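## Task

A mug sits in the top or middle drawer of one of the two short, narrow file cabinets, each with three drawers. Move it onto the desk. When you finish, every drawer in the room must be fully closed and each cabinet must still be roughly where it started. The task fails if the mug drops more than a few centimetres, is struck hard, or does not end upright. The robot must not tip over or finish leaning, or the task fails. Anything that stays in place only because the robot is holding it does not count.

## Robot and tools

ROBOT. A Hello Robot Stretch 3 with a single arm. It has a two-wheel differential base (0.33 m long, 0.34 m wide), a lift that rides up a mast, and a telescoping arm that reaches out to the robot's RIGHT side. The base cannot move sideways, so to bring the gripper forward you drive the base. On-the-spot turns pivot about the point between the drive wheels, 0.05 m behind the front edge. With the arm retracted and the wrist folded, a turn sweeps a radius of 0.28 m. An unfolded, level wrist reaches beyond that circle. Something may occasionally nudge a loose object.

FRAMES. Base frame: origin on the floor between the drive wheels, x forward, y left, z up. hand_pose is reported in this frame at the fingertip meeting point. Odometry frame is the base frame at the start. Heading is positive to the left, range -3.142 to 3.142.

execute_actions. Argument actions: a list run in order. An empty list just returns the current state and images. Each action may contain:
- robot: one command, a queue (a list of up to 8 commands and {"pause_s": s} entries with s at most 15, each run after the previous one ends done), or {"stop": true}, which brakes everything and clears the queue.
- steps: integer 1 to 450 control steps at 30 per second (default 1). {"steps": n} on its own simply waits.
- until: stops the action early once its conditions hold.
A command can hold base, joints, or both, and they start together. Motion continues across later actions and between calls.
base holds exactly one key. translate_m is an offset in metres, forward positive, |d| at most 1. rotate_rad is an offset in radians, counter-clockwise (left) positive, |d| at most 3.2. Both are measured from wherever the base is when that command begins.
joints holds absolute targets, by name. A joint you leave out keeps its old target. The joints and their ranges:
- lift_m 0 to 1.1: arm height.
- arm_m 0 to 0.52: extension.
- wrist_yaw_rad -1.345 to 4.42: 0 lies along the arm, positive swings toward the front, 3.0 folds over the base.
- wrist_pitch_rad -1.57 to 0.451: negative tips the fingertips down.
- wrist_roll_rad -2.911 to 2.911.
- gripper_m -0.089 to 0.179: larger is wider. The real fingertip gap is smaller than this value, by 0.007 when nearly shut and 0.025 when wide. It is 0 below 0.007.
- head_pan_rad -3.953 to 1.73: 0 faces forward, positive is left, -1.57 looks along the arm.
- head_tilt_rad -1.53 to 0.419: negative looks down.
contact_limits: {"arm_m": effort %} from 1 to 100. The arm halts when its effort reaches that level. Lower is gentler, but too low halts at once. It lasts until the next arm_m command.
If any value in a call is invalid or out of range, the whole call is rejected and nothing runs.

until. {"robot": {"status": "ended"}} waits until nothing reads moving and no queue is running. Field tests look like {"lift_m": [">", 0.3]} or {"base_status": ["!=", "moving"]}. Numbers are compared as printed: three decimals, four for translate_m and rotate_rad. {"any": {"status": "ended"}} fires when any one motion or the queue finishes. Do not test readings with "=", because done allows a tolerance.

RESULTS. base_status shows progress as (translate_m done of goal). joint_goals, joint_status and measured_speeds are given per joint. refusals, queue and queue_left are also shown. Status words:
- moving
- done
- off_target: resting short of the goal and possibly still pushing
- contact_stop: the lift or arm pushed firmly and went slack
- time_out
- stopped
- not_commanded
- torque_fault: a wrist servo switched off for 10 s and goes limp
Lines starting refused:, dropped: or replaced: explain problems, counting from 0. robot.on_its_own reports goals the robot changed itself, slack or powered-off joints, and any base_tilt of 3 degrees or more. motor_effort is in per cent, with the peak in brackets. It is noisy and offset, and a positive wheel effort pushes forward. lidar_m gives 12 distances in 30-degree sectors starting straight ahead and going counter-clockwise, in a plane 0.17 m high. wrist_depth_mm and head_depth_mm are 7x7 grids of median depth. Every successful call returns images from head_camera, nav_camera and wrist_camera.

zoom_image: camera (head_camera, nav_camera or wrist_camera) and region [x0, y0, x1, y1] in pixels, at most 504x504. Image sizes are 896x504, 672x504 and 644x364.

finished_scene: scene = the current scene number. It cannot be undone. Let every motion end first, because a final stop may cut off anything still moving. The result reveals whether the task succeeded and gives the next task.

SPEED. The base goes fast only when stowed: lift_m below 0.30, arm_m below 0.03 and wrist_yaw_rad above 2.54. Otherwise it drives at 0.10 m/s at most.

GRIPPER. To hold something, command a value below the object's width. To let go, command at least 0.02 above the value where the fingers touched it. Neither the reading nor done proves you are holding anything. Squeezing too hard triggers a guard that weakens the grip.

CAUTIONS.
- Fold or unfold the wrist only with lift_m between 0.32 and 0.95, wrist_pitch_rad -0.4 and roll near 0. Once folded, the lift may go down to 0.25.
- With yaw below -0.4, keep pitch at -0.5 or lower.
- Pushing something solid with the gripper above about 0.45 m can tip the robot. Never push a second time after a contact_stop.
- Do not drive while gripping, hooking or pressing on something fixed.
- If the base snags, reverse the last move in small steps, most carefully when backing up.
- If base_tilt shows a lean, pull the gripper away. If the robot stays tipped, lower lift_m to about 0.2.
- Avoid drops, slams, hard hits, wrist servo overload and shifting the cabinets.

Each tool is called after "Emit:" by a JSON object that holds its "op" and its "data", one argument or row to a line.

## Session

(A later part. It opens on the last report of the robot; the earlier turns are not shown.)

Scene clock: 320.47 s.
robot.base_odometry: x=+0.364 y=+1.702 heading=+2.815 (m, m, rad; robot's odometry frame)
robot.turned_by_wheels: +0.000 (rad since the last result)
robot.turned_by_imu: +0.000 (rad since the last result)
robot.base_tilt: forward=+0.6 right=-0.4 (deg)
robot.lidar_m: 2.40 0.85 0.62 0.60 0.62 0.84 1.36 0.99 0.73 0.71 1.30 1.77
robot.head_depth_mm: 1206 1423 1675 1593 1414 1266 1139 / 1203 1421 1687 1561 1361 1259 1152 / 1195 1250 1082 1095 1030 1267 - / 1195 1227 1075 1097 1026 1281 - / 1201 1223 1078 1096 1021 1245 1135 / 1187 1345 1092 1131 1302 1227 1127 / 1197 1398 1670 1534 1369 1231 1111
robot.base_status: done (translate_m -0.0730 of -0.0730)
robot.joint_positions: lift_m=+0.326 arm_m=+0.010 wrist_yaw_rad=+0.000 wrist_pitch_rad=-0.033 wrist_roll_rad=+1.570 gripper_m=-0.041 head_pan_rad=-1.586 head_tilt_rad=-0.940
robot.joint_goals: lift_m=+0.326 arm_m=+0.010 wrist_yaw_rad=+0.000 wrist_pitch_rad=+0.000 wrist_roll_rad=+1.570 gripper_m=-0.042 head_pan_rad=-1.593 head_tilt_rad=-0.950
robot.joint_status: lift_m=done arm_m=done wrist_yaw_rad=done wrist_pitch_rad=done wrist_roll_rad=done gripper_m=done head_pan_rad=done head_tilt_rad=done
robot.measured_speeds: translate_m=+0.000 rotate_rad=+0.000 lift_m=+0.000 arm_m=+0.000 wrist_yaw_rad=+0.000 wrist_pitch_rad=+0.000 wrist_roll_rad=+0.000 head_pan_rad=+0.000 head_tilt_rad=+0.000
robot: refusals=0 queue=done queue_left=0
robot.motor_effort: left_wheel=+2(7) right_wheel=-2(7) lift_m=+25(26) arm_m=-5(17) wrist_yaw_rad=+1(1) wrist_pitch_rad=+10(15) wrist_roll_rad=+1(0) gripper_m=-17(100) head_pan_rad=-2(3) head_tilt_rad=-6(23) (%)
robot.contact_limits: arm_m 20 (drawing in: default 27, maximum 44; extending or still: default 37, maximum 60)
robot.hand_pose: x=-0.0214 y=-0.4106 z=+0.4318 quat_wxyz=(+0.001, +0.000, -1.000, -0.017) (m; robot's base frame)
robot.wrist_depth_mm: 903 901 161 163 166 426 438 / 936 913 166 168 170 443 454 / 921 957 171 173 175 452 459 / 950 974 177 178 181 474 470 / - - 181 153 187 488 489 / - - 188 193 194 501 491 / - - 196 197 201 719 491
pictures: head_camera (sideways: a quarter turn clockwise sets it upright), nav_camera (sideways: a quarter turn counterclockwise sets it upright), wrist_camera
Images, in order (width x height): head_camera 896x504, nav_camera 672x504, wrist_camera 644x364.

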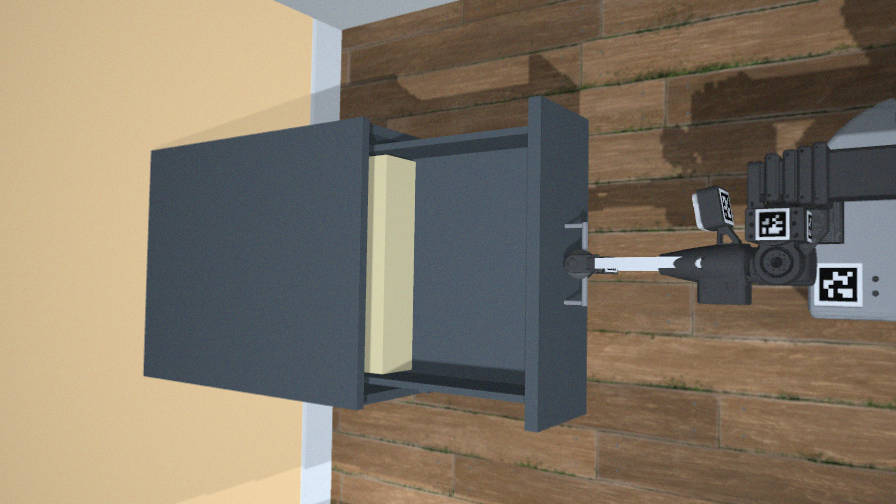

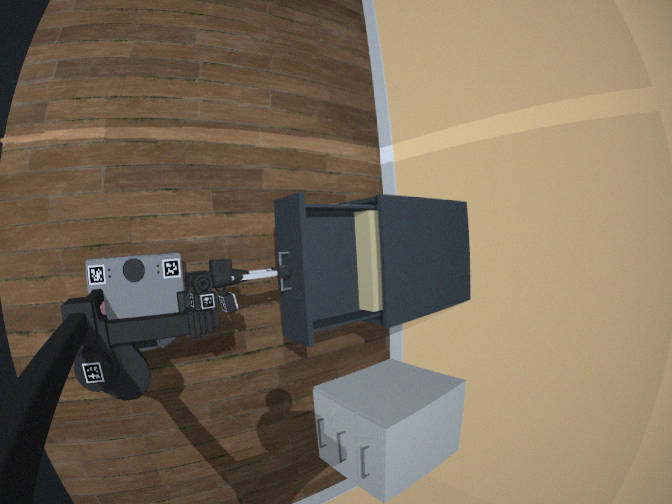

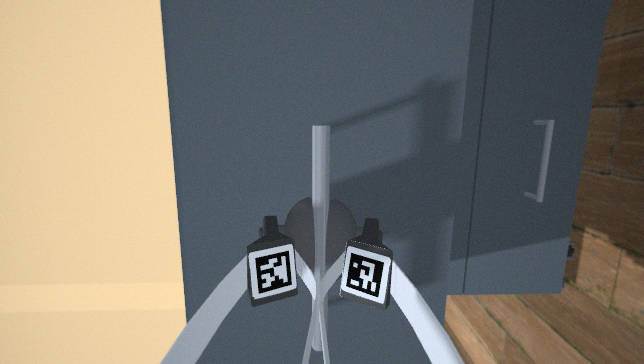

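Emit:
{"op": "execute_actions", "data": {
  "actions": [
    {"robot": {"joints": {"arm_m": 0.291}, "contact_limits": {"arm_m": 20}}, "steps": 450, "until": {"robot": {"status": "ended"}}},
    {"robot": {"joints": {"gripper_m": 0.07}}, "steps": 450, "until": {"robot": {"gripper_m": [">", 0.045]}}},
    {"robot": {"joints": {"arm_m": 0.225}}, "steps": 450, "until": {"robot": {"arm_m": ["<", 0.24]}}},
    {"robot": {"joints": {"lift_m": 0.169}}, "steps": 450, "until": {"robot": {"lift_m": ["<", 0.185]}}},
    {"robot": {"joints": {"arm_m": 0.288}, "contact_limits": {"arm_m": 15}}, "steps": 450, "until": {"robot": {"status": "ended"}}}
  ]
}}

Scene clock: 340.07 s.
robot.base_odometry: x=+0.364 y=+1.702 heading=+2.815 (m, m, rad; robot's odometry frame)
robot.turned_by_wheels: +0.000 (rad since the last result)
robot.turned_by_imu: +0.000 (rad since the last result)
robot.base_tilt: forward=+0.5 right=-0.6 (deg)
robot.lidar_m: 2.40 0.85 0.62 0.59 0.62 0.84 1.35 0.99 0.73 0.70 1.30 1.78
robot.head_depth_mm: 1199 1416 1665 1582 1405 1267 1138 / 1203 1416 1615 1564 1398 1249 1148 / 1201 1242 1058 1197 1421 1244 - / 1205 1237 1056 1192 1433 1245 1168 / 1199 1222 1046 1203 1380 1241 1135 / 1202 1345 1084 1459 1362 1225 1125 / 1204 1409 1649 1518 1353 1240 1117
robot.base_status: done (translate_m -0.0730 of -0.0730)
robot.joint_positions: lift_m=+0.169 arm_m=+0.288 wrist_yaw_rad=+0.001 wrist_pitch_rad=-0.023 wrist_roll_rad=+1.570 gripper_m=+0.070 head_pan_rad=-1.586 head_tilt_rad=-0.940
robot.joint_goals: lift_m=+0.169 arm_m=+0.288 wrist_yaw_rad=+0.000 wrist_pitch_rad=+0.000 wrist_roll_rad=+1.570 gripper_m=+0.070 head_pan_rad=-1.593 head_tilt_rad=-0.950
robot.joint_status: lift_m=done arm_m=done wrist_yaw_rad=done wrist_pitch_rad=done wrist_roll_rad=done gripper_m=done head_pan_rad=done head_tilt_rad=done
robot.measured_speeds: translate_m=+0.000 rotate_rad=+0.000 lift_m=+0.000 arm_m=+0.000 wrist_yaw_rad=+0.000 wrist_pitch_rad=+0.000 wrist_roll_rad=+0.000 head_pan_rad=+0.000 head_tilt_rad=+0.000
robot: refusals=0 queue=done queue_left=0
robot.motor_effort: left_wheel=+2(3) right_wheel=-2(2) lift_m=+18(25) arm_m=+5(9) wrist_yaw_rad=+0(0) wrist_pitch_rad=+7(19) wrist_roll_rad=+0(0) gripper_m=+1(83) head_pan_rad=-2(2) head_tilt_rad=-5(5) (%)
robot.contact_limits: arm_m 15 (drawing in: default 27, maximum 44; extending or still: default 37, maximum 60)
robot.hand_pose: x=-0.0211 y=-0.6882 z=+0.2777 quat_wxyz=(+0.001, +0.000, -1.000, -0.012) (m; robot's base frame)
robot.wrist_depth_mm: 160 161 162 164 165 168 169 / 165 166 168 169 170 172 174 / 170 171 173 174 176 178 179 / 174 177 178 180 181 183 185 / 181 183 183 186 187 190 191 / 187 187 192 192 195 195 197 / 194 195 196 199 201 204 205
pictures: head_camera (sideways: a quarter turn clockwise sets it upright), nav_camera (sideways: a quarter turn counterclockwise sets it upright), wrist_camera
Images, in order (width x height): head_camera 896x504, nav_camera 672x504, wrist_camera 644x364.

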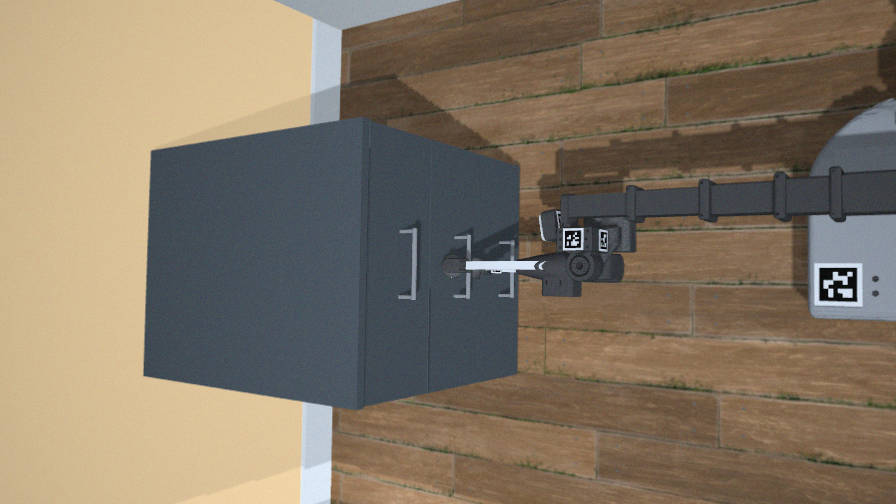

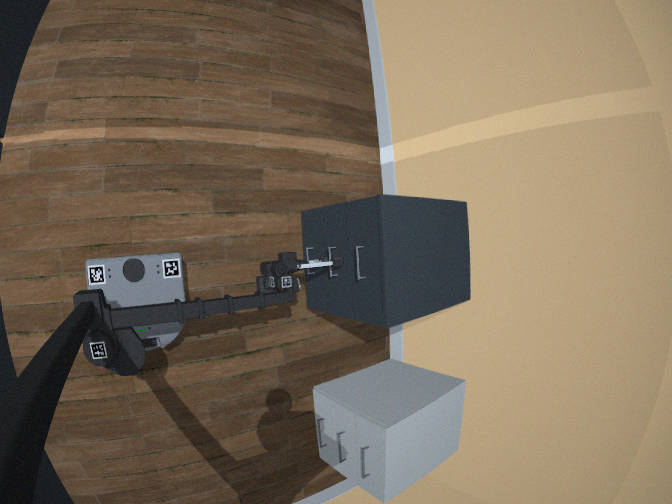

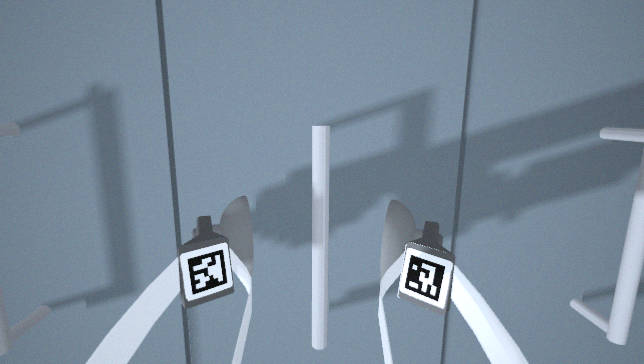

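Emit:
{"op": "execute_actions", "data": {
  "actions": [
    {"robot": {"joints": {"arm_m": 0.289, "gripper_m": -0.045, "head_tilt_rad": -1.0}, "contact_limits": {"arm_m": 15}}, "steps": 450, "until": {"robot": {"status": "ended"}}},
    {"robot": {"joints": {"arm_m": 0.01}, "contact_limits": {"arm_m": 20}}, "steps": 450, "until": {"robot": {"status": "ended"}}}
  ]
}}

Scene clock: 348.77 s.
robot.base_odometry: x=+0.364 y=+1.702 heading=+2.815 (m, m, rad; robot's odometry frame)
robot.turned_by_wheels: +0.000 (rad since the last result)
robot.turned_by_imu: +0.000 (rad since the last result)
robot.base_tilt: forward=+0.5 right=-0.6 (deg)
robot.lidar_m: 2.40 0.85 0.62 0.60 0.62 0.84 1.35 0.99 0.73 0.70 1.30 1.78
robot.head_depth_mm: 1229 1475 1673 1534 1368 1248 1135 / 1236 1434 1655 1521 1358 1237 1151 / 1238 1161 1045 1221 1176 1246 - / 1232 1156 1038 1231 1156 1267 - / 1237 1146 1036 1241 1164 1229 1120 / 1230 1354 1059 1443 1309 1229 1115 / 1233 1472 1643 1477 1339 1209 1115
robot.base_status: done (translate_m -0.0730 of -0.0730)
robot.joint_positions: lift_m=+0.169 arm_m=+0.010 wrist_yaw_rad=-0.001 wrist_pitch_rad=-0.028 wrist_roll_rad=+1.571 gripper_m=-0.044 head_pan_rad=-1.586 head_tilt_rad=-0.989
robot.joint_goals: lift_m=+0.169 arm_m=+0.010 wrist_yaw_rad=+0.000 wrist_pitch_rad=+0.000 wrist_roll_rad=+1.570 gripper_m=-0.045 head_pan_rad=-1.593 head_tilt_rad=-1.000
robot.joint_status: lift_m=done arm_m=done wrist_yaw_rad=done wrist_pitch_rad=done wrist_roll_rad=done gripper_m=done head_pan_rad=done head_tilt_rad=done
robot.measured_speeds: translate_m=+0.000 rotate_rad=+0.000 lift_m=+0.000 arm_m=+0.000 wrist_yaw_rad=+0.000 wrist_pitch_rad=+0.000 wrist_roll_rad=+0.000 head_pan_rad=+0.000 head_tilt_rad=+0.000
robot: refusals=0 queue=done queue_left=0
robot.motor_effort: left_wheel=+2(5) right_wheel=-2(5) lift_m=+20(21) arm_m=-5(16) wrist_yaw_rad=+1(2) wrist_pitch_rad=+9(13) wrist_roll_rad=+0(0) gripper_m=-18(100) head_pan_rad=-2(2) head_tilt_rad=-6(11) (%)
robot.contact_limits: arm_m 20 (drawing in: default 27, maximum 44; extending or still: default 37, maximum 60)
robot.hand_pose: x=-0.0216 y=-0.4108 z=+0.2763 quat_wxyz=(+0.001, -0.001, -1.000, -0.014) (m; robot's base frame)
robot.wrist_depth_mm: 896 413 162 163 164 423 317 / 937 429 166 168 170 434 316 / 950 436 172 172 175 449 316 / 970 458 176 178 181 462 316 / - 467 182 153 186 464 317 / - - 188 191 193 462 318 / - - 195 198 201 465 318
pictures: head_camera (sideways: a quarter turn clockwise sets it upright), nav_camera (sideways: a quarter turn counterclockwise sets it upright), wrist_camera
Images, in order (width x height): head_camera 896x504, nav_camera 672x504, wrist_camera 644x364.

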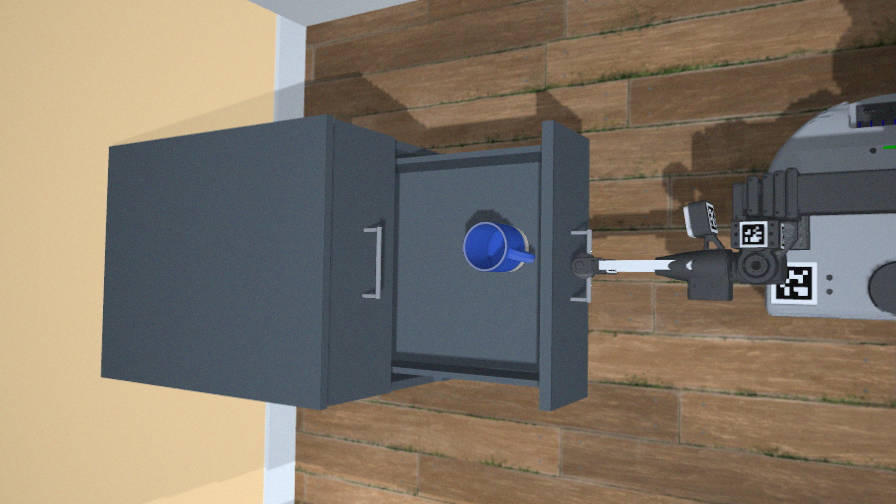

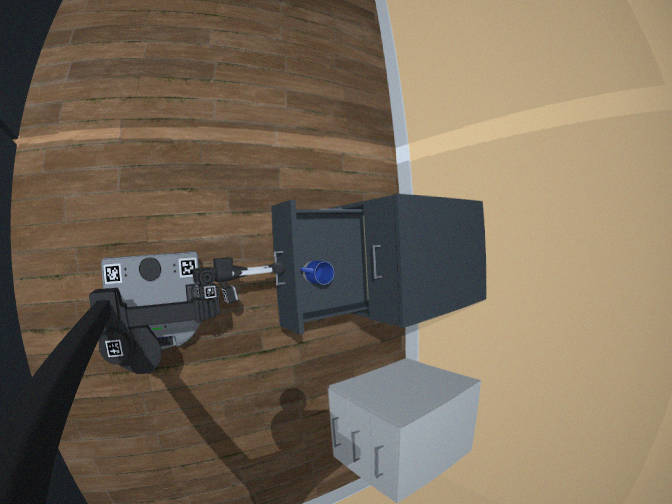

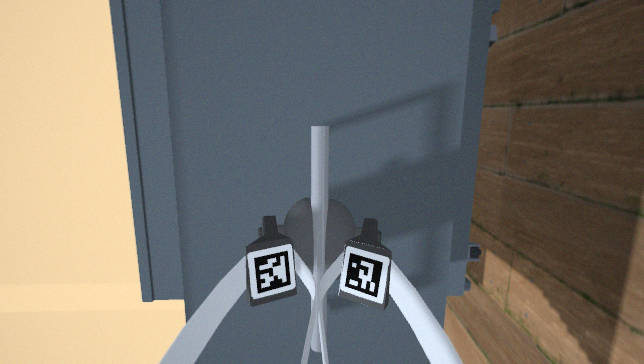

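Emit:
{"op": "execute_actions", "data": {
  "actions": [
    {"robot": {"joints": {"gripper_m": 0.08}}, "steps": 450, "until": {"robot": {"gripper_m": [">", 0.05]}}},
    {"robot": {"joints": {"wrist_yaw_rad": 0.75, "arm_m": 0.0}}, "steps": 450, "until": {"robot": {"wrist_yaw_rad": [">", 0.6]}}},
    {"robot": {"joints": {"lift_m": 0.54}}, "steps": 450, "until": {"robot": {"lift_m": [">", 0.24]}}},
    {"robot": {"joints": {"wrist_pitch_rad": -1.57, "wrist_roll_rad": -0.54}}, "steps": 450, "until": {"robot": {"wrist_pitch_rad": ["<", -1.1]}}},
    {"robot": {"joints": {"wrist_yaw_rad": 2.6, "gripper_m": 0.14}}, "steps": 450, "until": {"robot": {"lift_m": [">", 0.47]}}},
    {"robot": {"joints": {"arm_m": 0.39}}, "steps": 450, "until": {"robot": {"status": "ended"}}}
  ]
}}

Scene clock: 477.53 s.
robot.base_odometry: x=+0.364 y=+1.702 heading=+2.815 (m, m, rad; robot's odometry frame)
robot.turned_by_wheels: +0.000 (rad since the last result)
robot.turned_by_imu: +0.000 (rad since the last result)
robot.base_tilt: forward=+0.6 right=-0.5 (deg)
robot.lidar_m: 2.39 0.85 0.62 0.60 0.62 0.84 1.35 0.99 0.73 0.70 1.30 1.77
robot.head_depth_mm: 1234 1478 1674 1535 1378 1243 1140 / 1236 1432 1650 1523 1370 1255 1151 / 1240 1156 1065 1236 1182 1236 - / 1239 1151 1062 1218 1169 1231 - / 1242 1148 1038 1235 1174 1227 1118 / 1239 1360 1061 1448 1300 1214 1116 / 1225 1466 1642 1480 1340 1216 1102
robot.base_status: done (translate_m -0.0730 of -0.0730)
robot.joint_positions: lift_m=+0.540 arm_m=+0.390 wrist_yaw_rad=+2.597 wrist_pitch_rad=-1.557 wrist_roll_rad=-0.537 gripper_m=+0.140 head_pan_rad=-1.586 head_tilt_rad=-0.989
robot.joint_goals: lift_m=+0.540 arm_m=+0.390 wrist_yaw_rad=+2.600 wrist_pitch_rad=-1.570 wrist_roll_rad=-0.540 gripper_m=+0.140 head_pan_rad=-1.593 head_tilt_rad=-1.000
robot.joint_status: lift_m=done arm_m=done wrist_yaw_rad=done wrist_pitch_rad=done wrist_roll_rad=done gripper_m=done head_pan_rad=done head_tilt_rad=done
robot.measured_speeds: translate_m=+0.000 rotate_rad=+0.000 lift_m=+0.000 arm_m=+0.000 wrist_yaw_rad=+0.000 wrist_pitch_rad=+0.000 wrist_roll_rad=+0.000 head_pan_rad=+0.000 head_tilt_rad=+0.000
robot: refusals=0 queue=done queue_left=0
robot.motor_effort: left_wheel=+2(2) right_wheel=-2(1) lift_m=+27(28) arm_m=+5(6) wrist_yaw_rad=+2(2) wrist_pitch_rad=-2(10) wrist_roll_rad=-1(1) gripper_m=+1(84) head_pan_rad=-2(2) head_tilt_rad=-6(6) (%)
robot.hand_pose: x=-0.0319 y=-0.5523 z=+0.4219 quat_wxyz=(+0.501, +0.503, +0.494, +0.503) (m; robot's base frame)
robot.wrist_depth_mm: 213 212 213 213 214 213 214 / 548 281 344 340 341 308 550 / 561 326 353 351 351 326 568 / 577 323 363 357 362 326 576 / 599 376 376 370 375 306 594 / 610 350 384 385 388 - 624 / 647 378 398 398 400 353 642
pictures: head_camera (sideways: a quarter turn clockwise sets it upright), nav_camera (sideways: a quarter turn counterclockwise sets it upright), wrist_camera
Images, in order (width x height): head_camera 896x504, nav_camera 672x504, wrist_camera 644x364.

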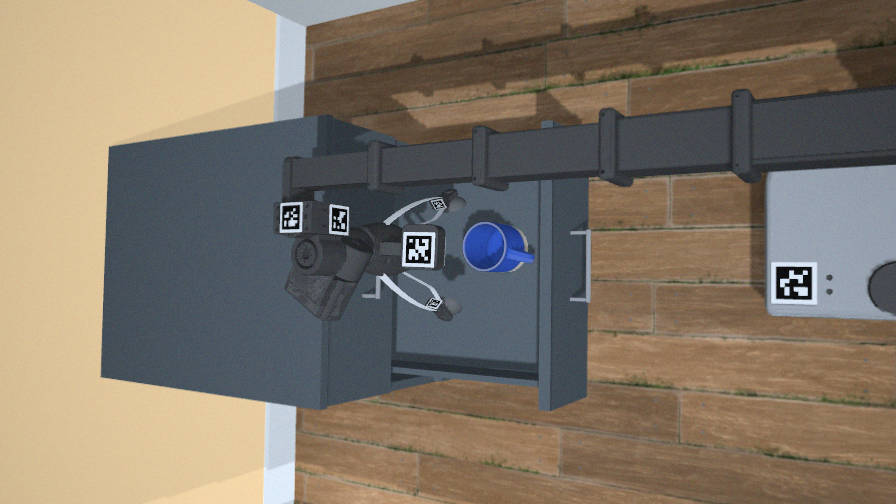

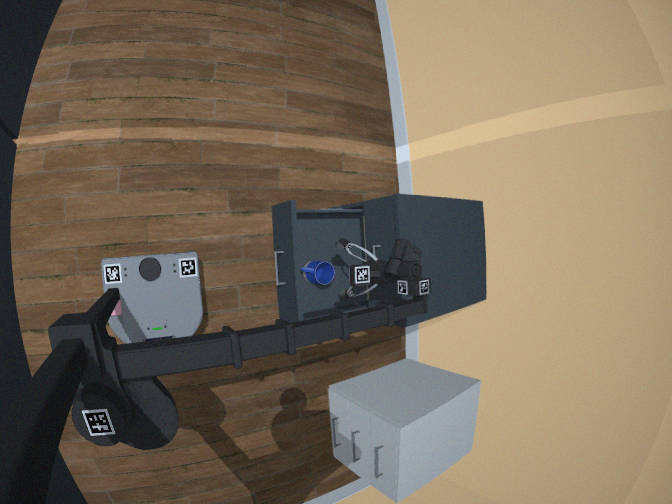

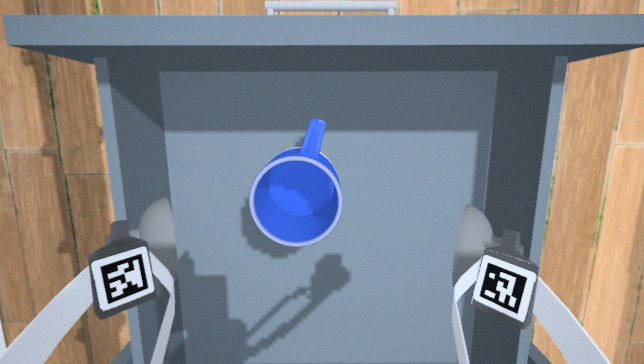

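Emit:
{"op": "zoom_image", "data": {
  "camera": "wrist_camera",
  "region": [130, 100, 510, 300]
}}

Emit:
{"op": "zoom_image", "data": {
  "camera": "head_camera",
  "region": [260, 150, 610, 350]
}}

Region (130, 100, 510, 300) of wrist_camera's 644x364 image, scaled by 1.326; it fills the top 265 rows of this view, and the rest is white.

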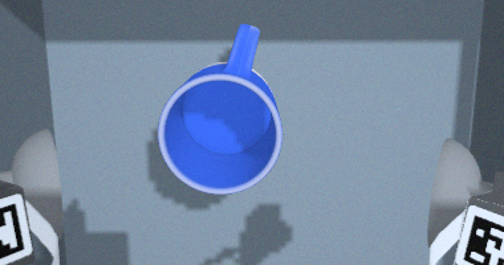

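Region (260, 150, 610, 350) of head_camera's 896x504 image, scaled by 1.440, with more detail than that image has; it fills the top 288 rows of this view, and the rest is white.

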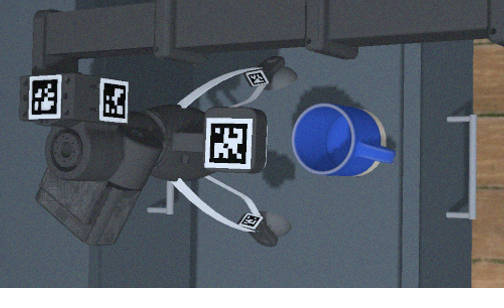

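Emit:
{"op": "execute_actions", "data": {
  "actions": [
    {"robot": {"base": {"translate_m": -0.019}, "joints": {"arm_m": 0.40, "lift_m": 0.46}}, "steps": 450, "until": {"robot": {"base_status": ["!=", "moving"]}}},
    {"robot": {"joints": {"lift_m": 0.384}}, "steps": 450, "until": {"robot": {"status": "ended"}}}
  ]
}}

Scene clock: 548.90 s.
robot.base_odometry: x=+0.382 y=+1.696 heading=+2.815 (m, m, rad; robot's odometry frame)
robot.turned_by_wheels: +0.000 (rad since the last result)
robot.turned_by_imu: +0.000 (rad since the last result)
robot.base_tilt: forward=+0.5 right=-0.7 (deg)
robot.lidar_m: 2.41 0.84 0.62 0.60 0.62 0.84 1.33 0.99 0.73 0.70 0.73 1.78
robot.head_depth_mm: 1237 1469 1661 1537 1381 1249 1136 / 1238 1478 1659 1518 1370 1250 1140 / 1233 1162 1047 1263 1302 - - / 1236 1151 1043 1186 1174 1223 - / 1231 1143 1037 1239 1169 1225 1120 / 1227 1185 1049 1428 1280 1217 1117 / 1232 1464 1644 1487 1335 1209 1107
robot.base_status: done (translate_m -0.0190 of -0.0190)
robot.joint_positions: lift_m=+0.384 arm_m=+0.400 wrist_yaw_rad=+2.597 wrist_pitch_rad=-1.557 wrist_roll_rad=-0.537 gripper_m=+0.140 head_pan_rad=-1.586 head_tilt_rad=-0.989
robot.joint_goals: lift_m=+0.384 arm_m=+0.400 wrist_yaw_rad=+2.600 wrist_pitch_rad=-1.570 wrist_roll_rad=-0.540 gripper_m=+0.140 head_pan_rad=-1.593 head_tilt_rad=-1.000
robot.joint_status: lift_m=done arm_m=done wrist_yaw_rad=done wrist_pitch_rad=done wrist_roll_rad=done gripper_m=done head_pan_rad=done head_tilt_rad=done
robot.measured_speeds: translate_m=+0.000 rotate_rad=+0.000 lift_m=+0.000 arm_m=+0.000 wrist_yaw_rad=+0.000 wrist_pitch_rad=+0.000 wrist_roll_rad=+0.000 head_pan_rad=+0.000 head_tilt_rad=+0.000
robot: refusals=0 queue=done queue_left=0
robot.motor_effort: left_wheel=+2(5) right_wheel=-2(7) lift_m=+18(25) arm_m=+4(5) wrist_yaw_rad=+2(2) wrist_pitch_rad=-1(1) wrist_roll_rad=+0(1) gripper_m=+0(1) head_pan_rad=-2(2) head_tilt_rad=-7(5) (%)
robot.hand_pose: x=-0.0319 y=-0.5623 z=+0.2664 quat_wxyz=(+0.501, +0.503, +0.494, +0.503) (m; robot's base frame)
robot.wrist_depth_mm: 184 188 188 188 189 189 189 / 189 193 194 195 194 195 195 / 191 199 200 197 200 201 201 / 191 205 205 129 206 206 207 / 192 211 204 205 210 211 213 / 185 221 162 187 159 - 219 / 196 227 225 147 228 228 225
pictures: head_camera (sideways: a quarter turn clockwise sets it upright), nav_camera (sideways: a quarter turn counterclockwise sets it upright), wrist_camera
Images, in order (width x height): head_camera 896x504, nav_camera 672x504, wrist_camera 644x364.

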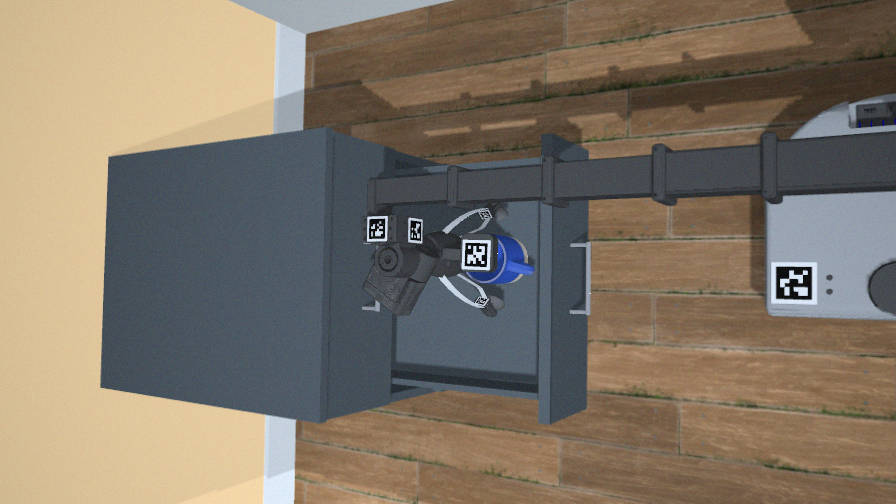

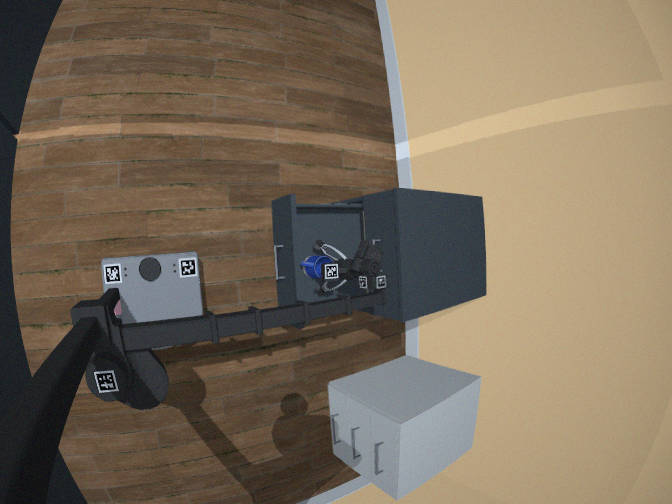

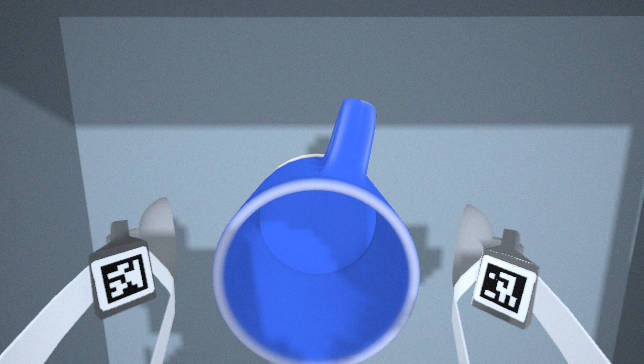

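Emit:
{"op": "execute_actions", "data": {
  "actions": [
    {"robot": {"joints": {"arm_m": 0.402, "gripper_m": 0.035}}, "steps": 450, "until": {"robot": {"status": "ended"}}},
    {"robot": {"joints": {"lift_m": 0.40}}, "steps": 450, "until": {"robot": {"status": "ended"}}}
  ]
}}

Scene clock: 560.43 s.
robot.base_odometry: x=+0.382 y=+1.696 heading=+2.815 (m, m, rad; robot's odometry frame)
robot.turned_by_wheels: +0.000 (rad since the last result)
robot.turned_by_imu: +0.000 (rad since the last result)
robot.base_tilt: forward=+0.2 right=-0.5 (deg)
robot.lidar_m: 2.41 0.85 0.62 0.59 0.62 0.84 1.34 0.99 0.73 0.70 0.73 1.77
robot.head_depth_mm: 1235 1478 1652 1522 1373 1249 1135 / 1239 1469 1658 1526 1373 1238 1149 / 1239 1160 1044 1250 1307 1217 - / 1226 1153 1029 1215 1171 1228 - / 1235 1137 1035 1244 1166 1227 1121 / 1229 1190 1051 1422 1283 1217 1111 / 1232 1470 1641 1486 1336 1215 1114
robot.base_status: done (translate_m -0.0190 of -0.0190)
robot.joint_positions: lift_m=+0.400 arm_m=+0.402 wrist_yaw_rad=+2.597 wrist_pitch_rad=-1.558 wrist_roll_rad=-0.537 gripper_m=+0.036 head_pan_rad=-1.586 head_tilt_rad=-0.989
robot.joint_goals: lift_m=+0.400 arm_m=+0.402 wrist_yaw_rad=+2.600 wrist_pitch_rad=-1.570 wrist_roll_rad=-0.540 gripper_m=+0.035 head_pan_rad=-1.593 head_tilt_rad=-1.000
robot.joint_status: lift_m=done arm_m=done wrist_yaw_rad=done wrist_pitch_rad=done wrist_roll_rad=done gripper_m=done head_pan_rad=done head_tilt_rad=done
robot.measured_speeds: translate_m=+0.000 rotate_rad=+0.000 lift_m=+0.000 arm_m=+0.000 wrist_yaw_rad=+0.000 wrist_pitch_rad=+0.000 wrist_roll_rad=+0.000 head_pan_rad=+0.000 head_tilt_rad=+0.000
robot: refusals=0 queue=done queue_left=0
robot.motor_effort: left_wheel=+2(2) right_wheel=-2(2) lift_m=+27(30) arm_m=+4(4) wrist_yaw_rad=+2(2) wrist_pitch_rad=-1(2) wrist_roll_rad=+0(1) gripper_m=-19(94) head_pan_rad=-3(3) head_tilt_rad=-6(5) (%)
robot.hand_pose: x=-0.0320 y=-0.5644 z=+0.2819 quat_wxyz=(+0.501, +0.502, +0.494, +0.503) (m; robot's base frame)
robot.wrist_depth_mm: 186 202 202 202 204 203 203 / 191 208 208 208 208 209 209 / 191 214 214 212 215 215 215 / 191 221 220 139 221 222 223 / 190 226 179 206 165 229 227 / 191 233 156 182 152 236 234 / 185 244 243 146 245 245 243
pictures: head_camera (sideways: a quarter turn clockwise sets it upright), nav_camera (sideways: a quarter turn counterclockwise sets it upright), wrist_camera
Images, in order (width x height): head_camera 896x504, nav_camera 672x504, wrist_camera 644x364.

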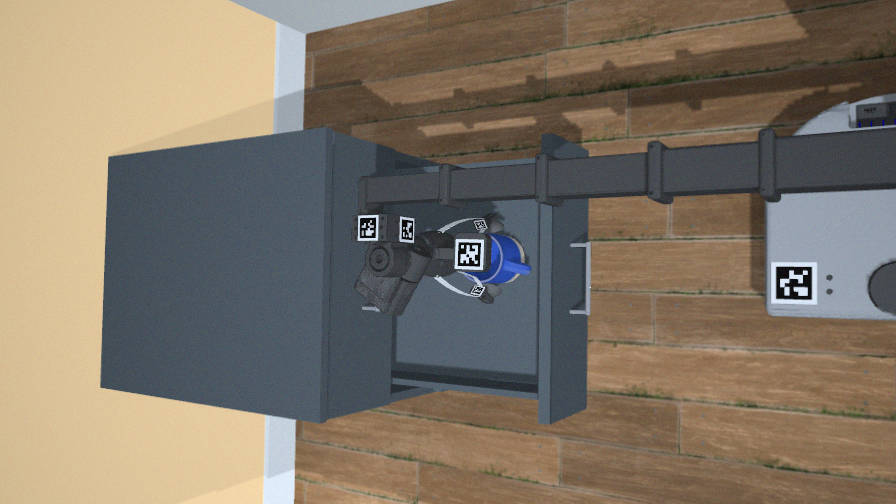

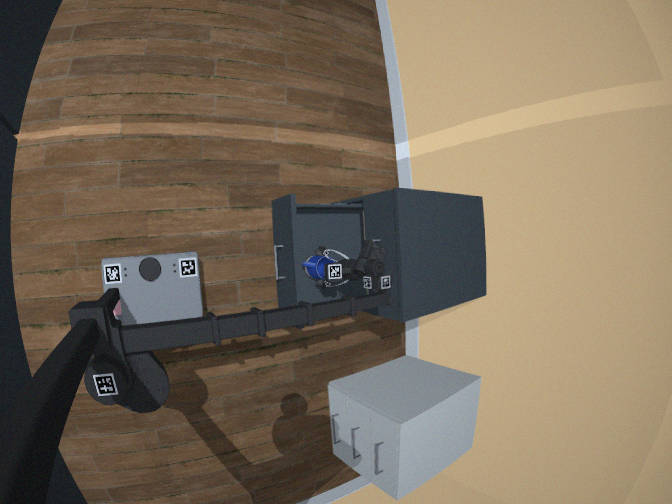

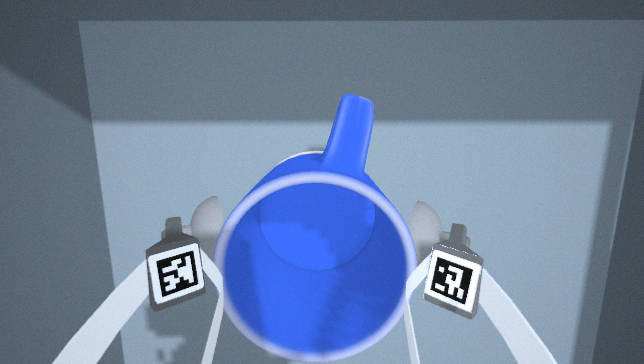

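Emit:
{"op": "zoom_image", "data": {
  "camera": "head_camera",
  "region": [420, 190, 560, 320]
}}

Emit:
{"op": "zoom_image", "data": {
  "camera": "wrist_camera",
  "region": [130, 150, 500, 364]
}}

Region (420, 190, 560, 320) of head_camera's 896x504 image, scaled by 3.600, with more detail than that image has; it fills the top 468 rows of this view, and the rest is white.

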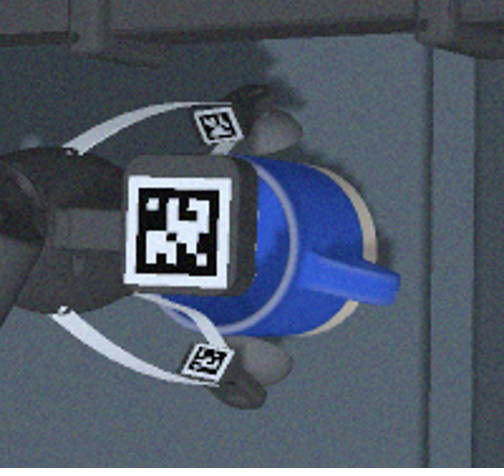

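Region (130, 150, 500, 364) of wrist_camera's 644x364 image, scaled by 1.362; it fills the top 292 rows of this view, and the rest is white.

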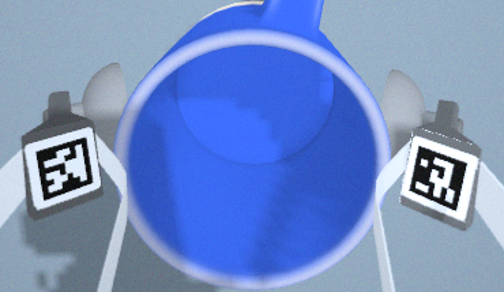

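Emit:
{"op": "execute_actions", "data": {
  "actions": []
}}

Scene clock: 578.30 s.
robot.base_odometry: x=+0.382 y=+1.696 heading=+2.815 (m, m, rad; robot's odometry frame)
robot.turned_by_wheels: +0.000 (rad since the last result)
robot.turned_by_imu: +0.000 (rad since the last result)
robot.base_tilt: forward=+0.4 right=-0.6 (deg)
robot.lidar_m: 2.41 0.85 0.62 0.60 0.62 0.84 1.34 0.99 0.73 0.70 0.73 1.77
robot.head_depth_mm: 1234 1467 1662 1528 1369 1244 1141 / 1241 1477 1664 1532 1377 1240 1148 / 1241 1157 1047 1244 1295 1209 - / 1229 1148 1031 1203 1176 1232 - / 1232 1137 1031 1241 1169 1220 1118 / 1236 1182 1048 1421 1285 1216 1117 / 1230 1466 1637 1487 1345 1215 1111
robot.base_status: done (translate_m -0.0190 of -0.0190)
robot.joint_positions: lift_m=+0.400 arm_m=+0.402 wrist_yaw_rad=+2.597 wrist_pitch_rad=-1.558 wrist_roll_rad=-0.537 gripper_m=+0.036 head_pan_rad=-1.586 head_tilt_rad=-0.989
robot.joint_goals: lift_m=+0.400 arm_m=+0.402 wrist_yaw_rad=+2.600 wrist_pitch_rad=-1.570 wrist_roll_rad=-0.540 gripper_m=+0.035 head_pan_rad=-1.593 head_tilt_rad=-1.000
robot.joint_status: lift_m=done arm_m=done wrist_yaw_rad=done wrist_pitch_rad=done wrist_roll_rad=done gripper_m=done head_pan_rad=done head_tilt_rad=done
robot.measured_speeds: translate_m=+0.000 rotate_rad=+0.000 lift_m=+0.000 arm_m=+0.000 wrist_yaw_rad=+0.000 wrist_pitch_rad=+0.000 wrist_roll_rad=+0.000 head_pan_rad=+0.000 head_tilt_rad=+0.000
robot: refusals=0 queue=done queue_left=0
robot.motor_effort: left_wheel=+2(2) right_wheel=-2(2) lift_m=+28(28) arm_m=+4(4) wrist_yaw_rad=+2(2) wrist_pitch_rad=-2(2) wrist_roll_rad=-1(0) gripper_m=-19(19) head_pan_rad=-3(2) head_tilt_rad=-5(6) (%)
robot.hand_pose: x=-0.0320 y=-0.5644 z=+0.2819 quat_wxyz=(+0.501, +0.502, +0.494, +0.503) (m; robot's base frame)
robot.wrist_depth_mm: 186 202 202 202 203 202 204 / 192 208 208 207 208 209 210 / 191 215 214 212 215 216 215 / 191 220 219 138 223 221 222 / 191 226 180 207 165 229 228 / 191 233 156 183 152 236 235 / 185 242 242 146 244 243 241
pictures: head_camera (sideways: a quarter turn clockwise sets it upright), nav_camera (sideways: a quarter turn counterclockwise sets it upright), wrist_camera
Images, in order (width x height): head_camera 896x504, nav_camera 672x504, wrist_camera 644x364.

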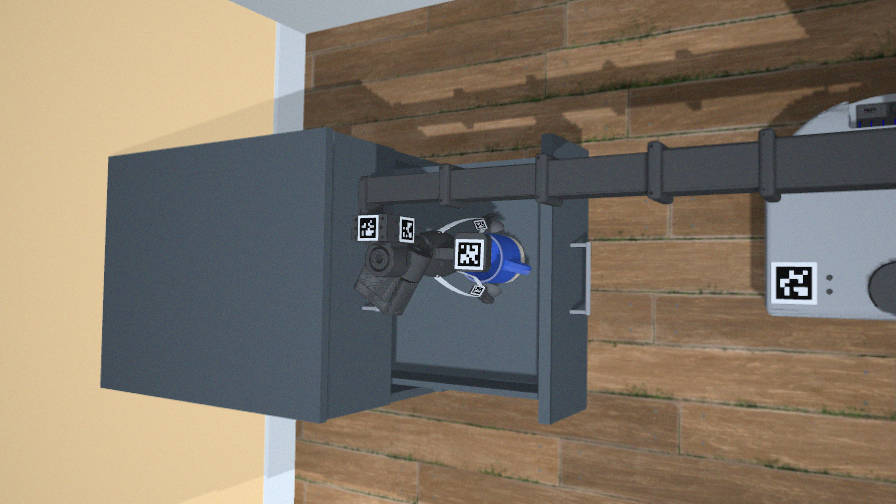

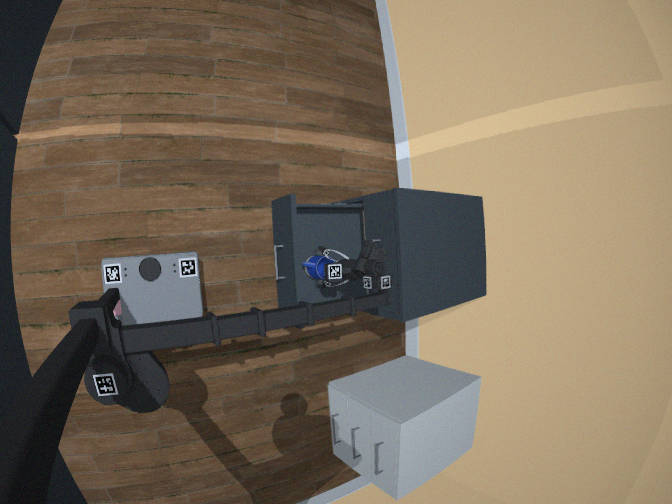

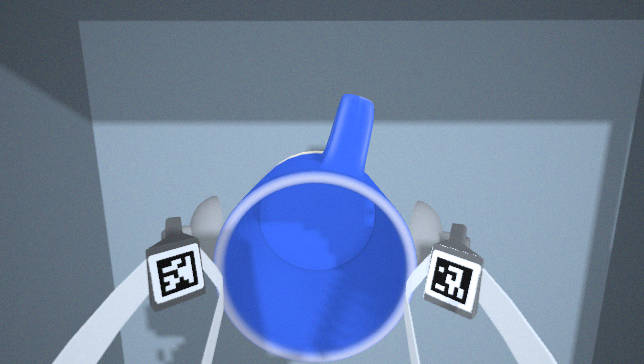

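Emit:
{"op": "execute_actions", "data": {
  "actions": [
    {"robot": {"joints": {"lift_m": 0.548}}, "steps": 450, "until": {"robot": {"lift_m": [">", 0.53]}}},
    {"robot": {"joints": {"arm_m": 0.14, "wrist_roll_rad": 1.03, "head_tilt_rad": -1.15}}, "steps": 450, "until": {"robot": {"arm_m": ["<", 0.15]}}},
    {"robot": {"joints": {"lift_m": 0.37}}, "steps": 450, "until": {"robot": {"status": "ended"}}}
  ]
}}

Scene clock: 629.30 s.
robot.base_odometry: x=+0.382 y=+1.696 heading=+2.815 (m, m, rad; robot's odometry frame)
robot.turned_by_wheels: +0.000 (rad since the last result)
robot.turned_by_imu: +0.000 (rad since the last result)
robot.base_tilt: forward=+0.4 right=-0.7 (deg)
robot.lidar_m: 2.41 0.85 0.62 0.60 0.62 0.84 1.34 0.99 0.73 0.70 0.73 1.77
robot.head_depth_mm: 1368 1612 1529 1415 1302 1218 - / 1333 1575 1526 1408 1301 1229 - / 1084 998 1214 1172 1301 - - / 1067 1000 1217 1181 1262 - - / 1070 997 1225 1182 1290 1198 1119 / 1094 993 1437 1329 1280 1190 1110 / 1365 1573 1490 1371 1276 1187 1116
robot.base_status: done (translate_m -0.0190 of -0.0190)
robot.joint_positions: lift_m=+0.370 arm_m=+0.140 wrist_yaw_rad=+2.598 wrist_pitch_rad=-1.558 wrist_roll_rad=+1.027 gripper_m=+0.036 head_pan_rad=-1.586 head_tilt_rad=-1.136
robot.joint_goals: lift_m=+0.370 arm_m=+0.140 wrist_yaw_rad=+2.600 wrist_pitch_rad=-1.570 wrist_roll_rad=+1.030 gripper_m=+0.035 head_pan_rad=-1.593 head_tilt_rad=-1.150
robot.joint_status: lift_m=done arm_m=done wrist_yaw_rad=done wrist_pitch_rad=done wrist_roll_rad=done gripper_m=done head_pan_rad=done head_tilt_rad=done
robot.measured_speeds: translate_m=+0.000 rotate_rad=+0.000 lift_m=+0.000 arm_m=+0.000 wrist_yaw_rad=+0.000 wrist_pitch_rad=+0.000 wrist_roll_rad=+0.000 head_pan_rad=+0.000 head_tilt_rad=+0.000
robot: refusals=0 queue=done queue_left=0
robot.motor_effort: left_wheel=+2(2) right_wheel=-2(2) lift_m=+20(30) arm_m=-4(2) wrist_yaw_rad=+1(2) wrist_pitch_rad=-2(1) wrist_roll_rad=+1(3) gripper_m=-19(20) head_pan_rad=-3(3) head_tilt_rad=-8(23) (%)
robot.hand_pose: x=-0.0320 y=-0.3034 z=+0.2523 quat_wxyz=(+0.704, +0.711, -0.002, +0.003) (m; robot's base frame)
robot.wrist_depth_mm: 376 376 375 375 374 370 150 / 386 380 388 388 386 384 132 / - - 396 393 396 395 137 / - - 408 138 409 408 143 / - - 172 207 165 321 143 / - - 155 183 152 210 145 / - - 453 145 451 447 150
pictures: head_camera (sideways: a quarter turn clockwise sets it upright), nav_camera (sideways: a quarter turn counterclockwise sets it upright), wrist_camera
Images, in order (width x height): head_camera 896x504, nav_camera 672x504, wrist_camera 644x364.

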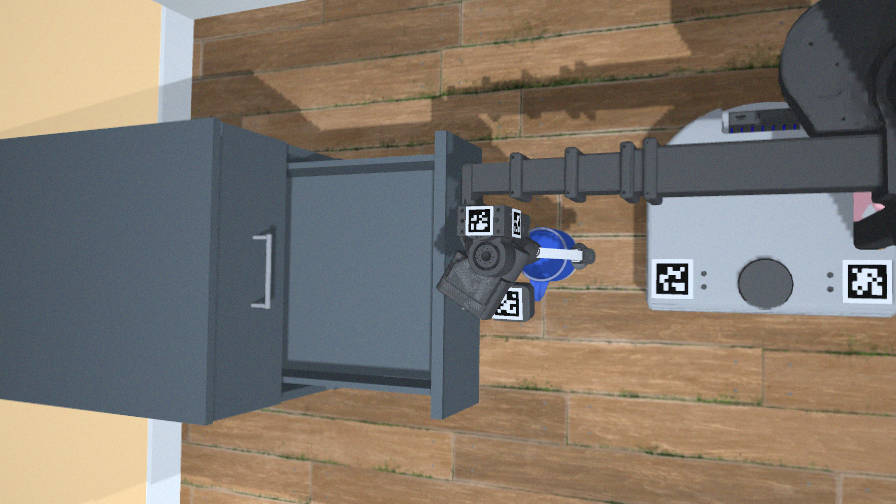

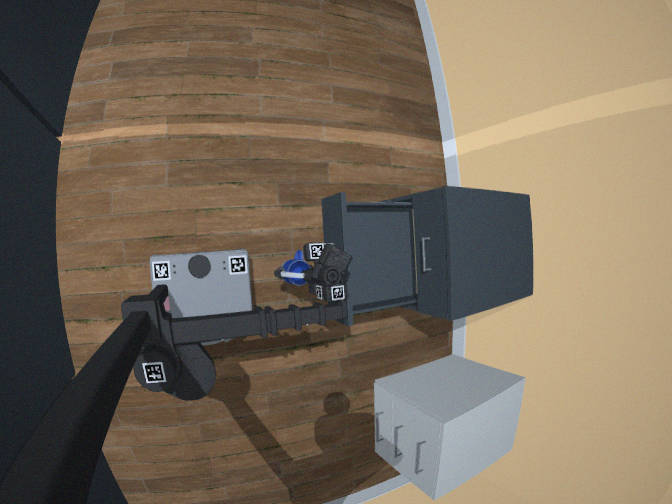

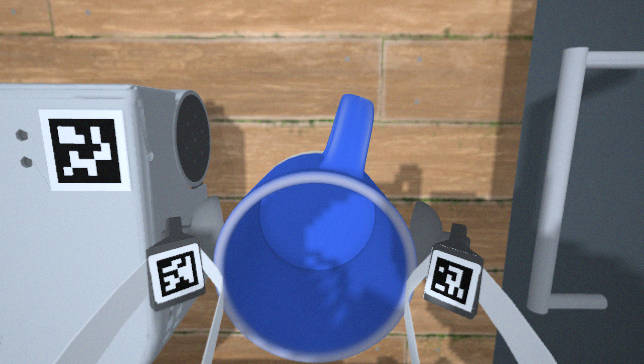

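Emit:
{"op": "execute_actions", "data": {
  "actions": [
    {"robot": {"base": {"translate_m": 0.02}, "joints": {"arm_m": 0.158, "head_tilt_rad": -0.95}}, "steps": 450, "until": {"robot": {"base_status": ["!=", "moving"], "arm_m_status": ["!=", "moving"]}}},
    {"robot": {"joints": {"arm_m": 0.436}, "contact_limits": {"arm_m": 15}}, "steps": 450, "until": {"robot": {"status": "ended"}}}
  ]
}}

Scene clock: 645.47 s.
robot.base_odometry: x=+0.363 y=+1.703 heading=+2.815 (m, m, rad; robot's odometry frame)
robot.turned_by_wheels: +0.000 (rad since the last result)
robot.turned_by_imu: +0.000 (rad since the last result)
robot.base_tilt: forward=+0.4 right=-0.5 (deg)
robot.lidar_m: 2.40 0.85 0.62 0.59 0.62 0.85 1.36 0.99 0.73 0.70 1.30 1.78
robot.head_depth_mm: 1207 1429 1695 1570 1397 1258 1140 / 1216 1431 1653 1552 1386 1253 1151 / 1217 1222 1058 1227 1408 1258 - / 1209 1215 1053 1252 1348 1242 1161 / 1210 1198 1052 1223 1370 1234 1135 / 1208 1352 1077 1474 1374 1236 1118 / 1205 1422 1669 1516 1357 1228 1113
robot.base_status: done (translate_m +0.0200 of +0.0200)
robot.joint_positions: lift_m=+0.370 arm_m=+0.436 wrist_yaw_rad=+2.598 wrist_pitch_rad=-1.554 wrist_roll_rad=+1.027 gripper_m=+0.036 head_pan_rad=-1.586 head_tilt_rad=-0.952
robot.joint_goals: lift_m=+0.370 arm_m=+0.436 wrist_yaw_rad=+2.600 wrist_pitch_rad=-1.570 wrist_roll_rad=+1.030 gripper_m=+0.035 head_pan_rad=-1.593 head_tilt_rad=-0.950
robot.joint_status: lift_m=done arm_m=done wrist_yaw_rad=done wrist_pitch_rad=done wrist_roll_rad=done gripper_m=done head_pan_rad=done head_tilt_rad=done
robot.measured_speeds: translate_m=+0.000 rotate_rad=+0.000 lift_m=+0.000 arm_m=+0.000 wrist_yaw_rad=+0.000 wrist_pitch_rad=+0.000 wrist_roll_rad=+0.000 head_pan_rad=+0.000 head_tilt_rad=+0.000
robot: refusals=0 queue=done queue_left=0
robot.motor_effort: left_wheel=+2(8) right_wheel=-2(5) lift_m=+20(20) arm_m=+4(4) wrist_yaw_rad=+2(1) wrist_pitch_rad=-2(9) wrist_roll_rad=+1(2) gripper_m=-19(21) head_pan_rad=-2(2) head_tilt_rad=+1(20) (%)
robot.contact_limits: arm_m 15 (drawing in: default 27, maximum 44; extending or still: default 37, maximum 60)
robot.hand_pose: x=-0.0315 y=-0.5979 z=+0.2522 quat_wxyz=(+0.702, +0.712, -0.003, +0.003) (m; robot's base frame)
robot.wrist_depth_mm: 378 379 373 375 373 197 131 / 387 388 383 386 379 197 131 / 399 400 399 394 347 196 127 / 411 412 403 134 306 196 131 / 426 420 181 206 165 171 130 / 438 433 156 183 151 171 130 / 451 454 454 146 323 203 130
pictures: head_camera (sideways: a quarter turn clockwise sets it upright), nav_camera (sideways: a quarter turn counterclockwise sets it upright), wrist_camera
Images, in order (width x height): head_camera 896x504, nav_camera 672x504, wrist_camera 644x364.

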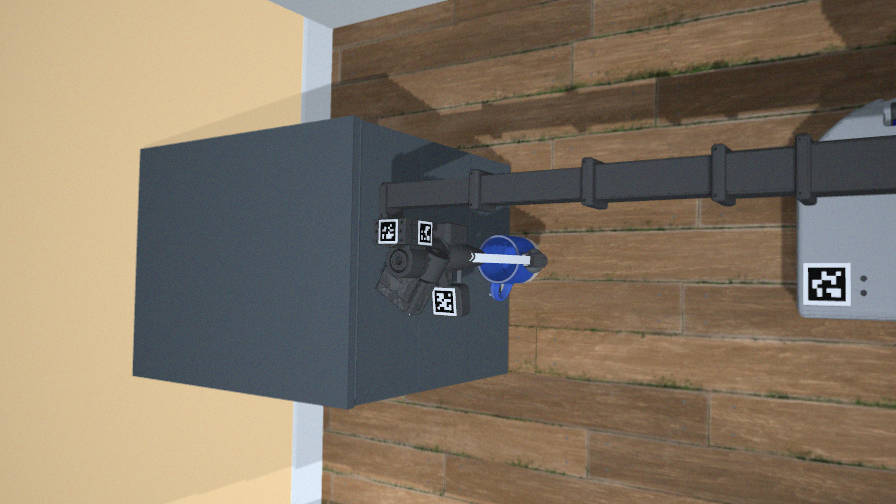

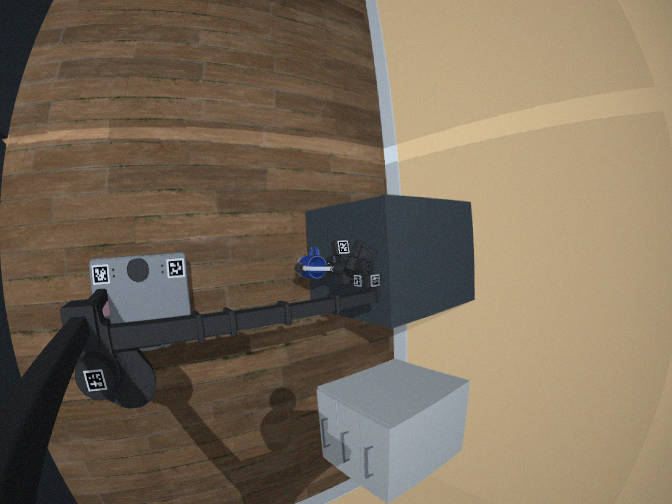

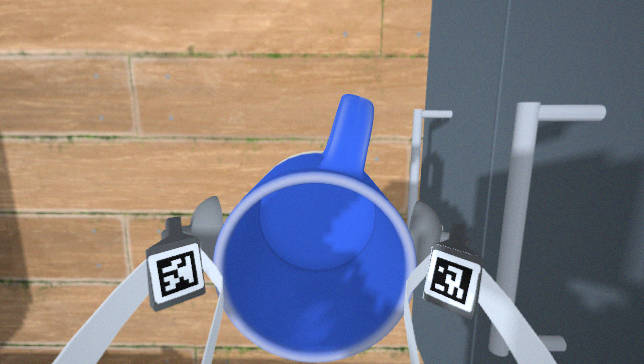

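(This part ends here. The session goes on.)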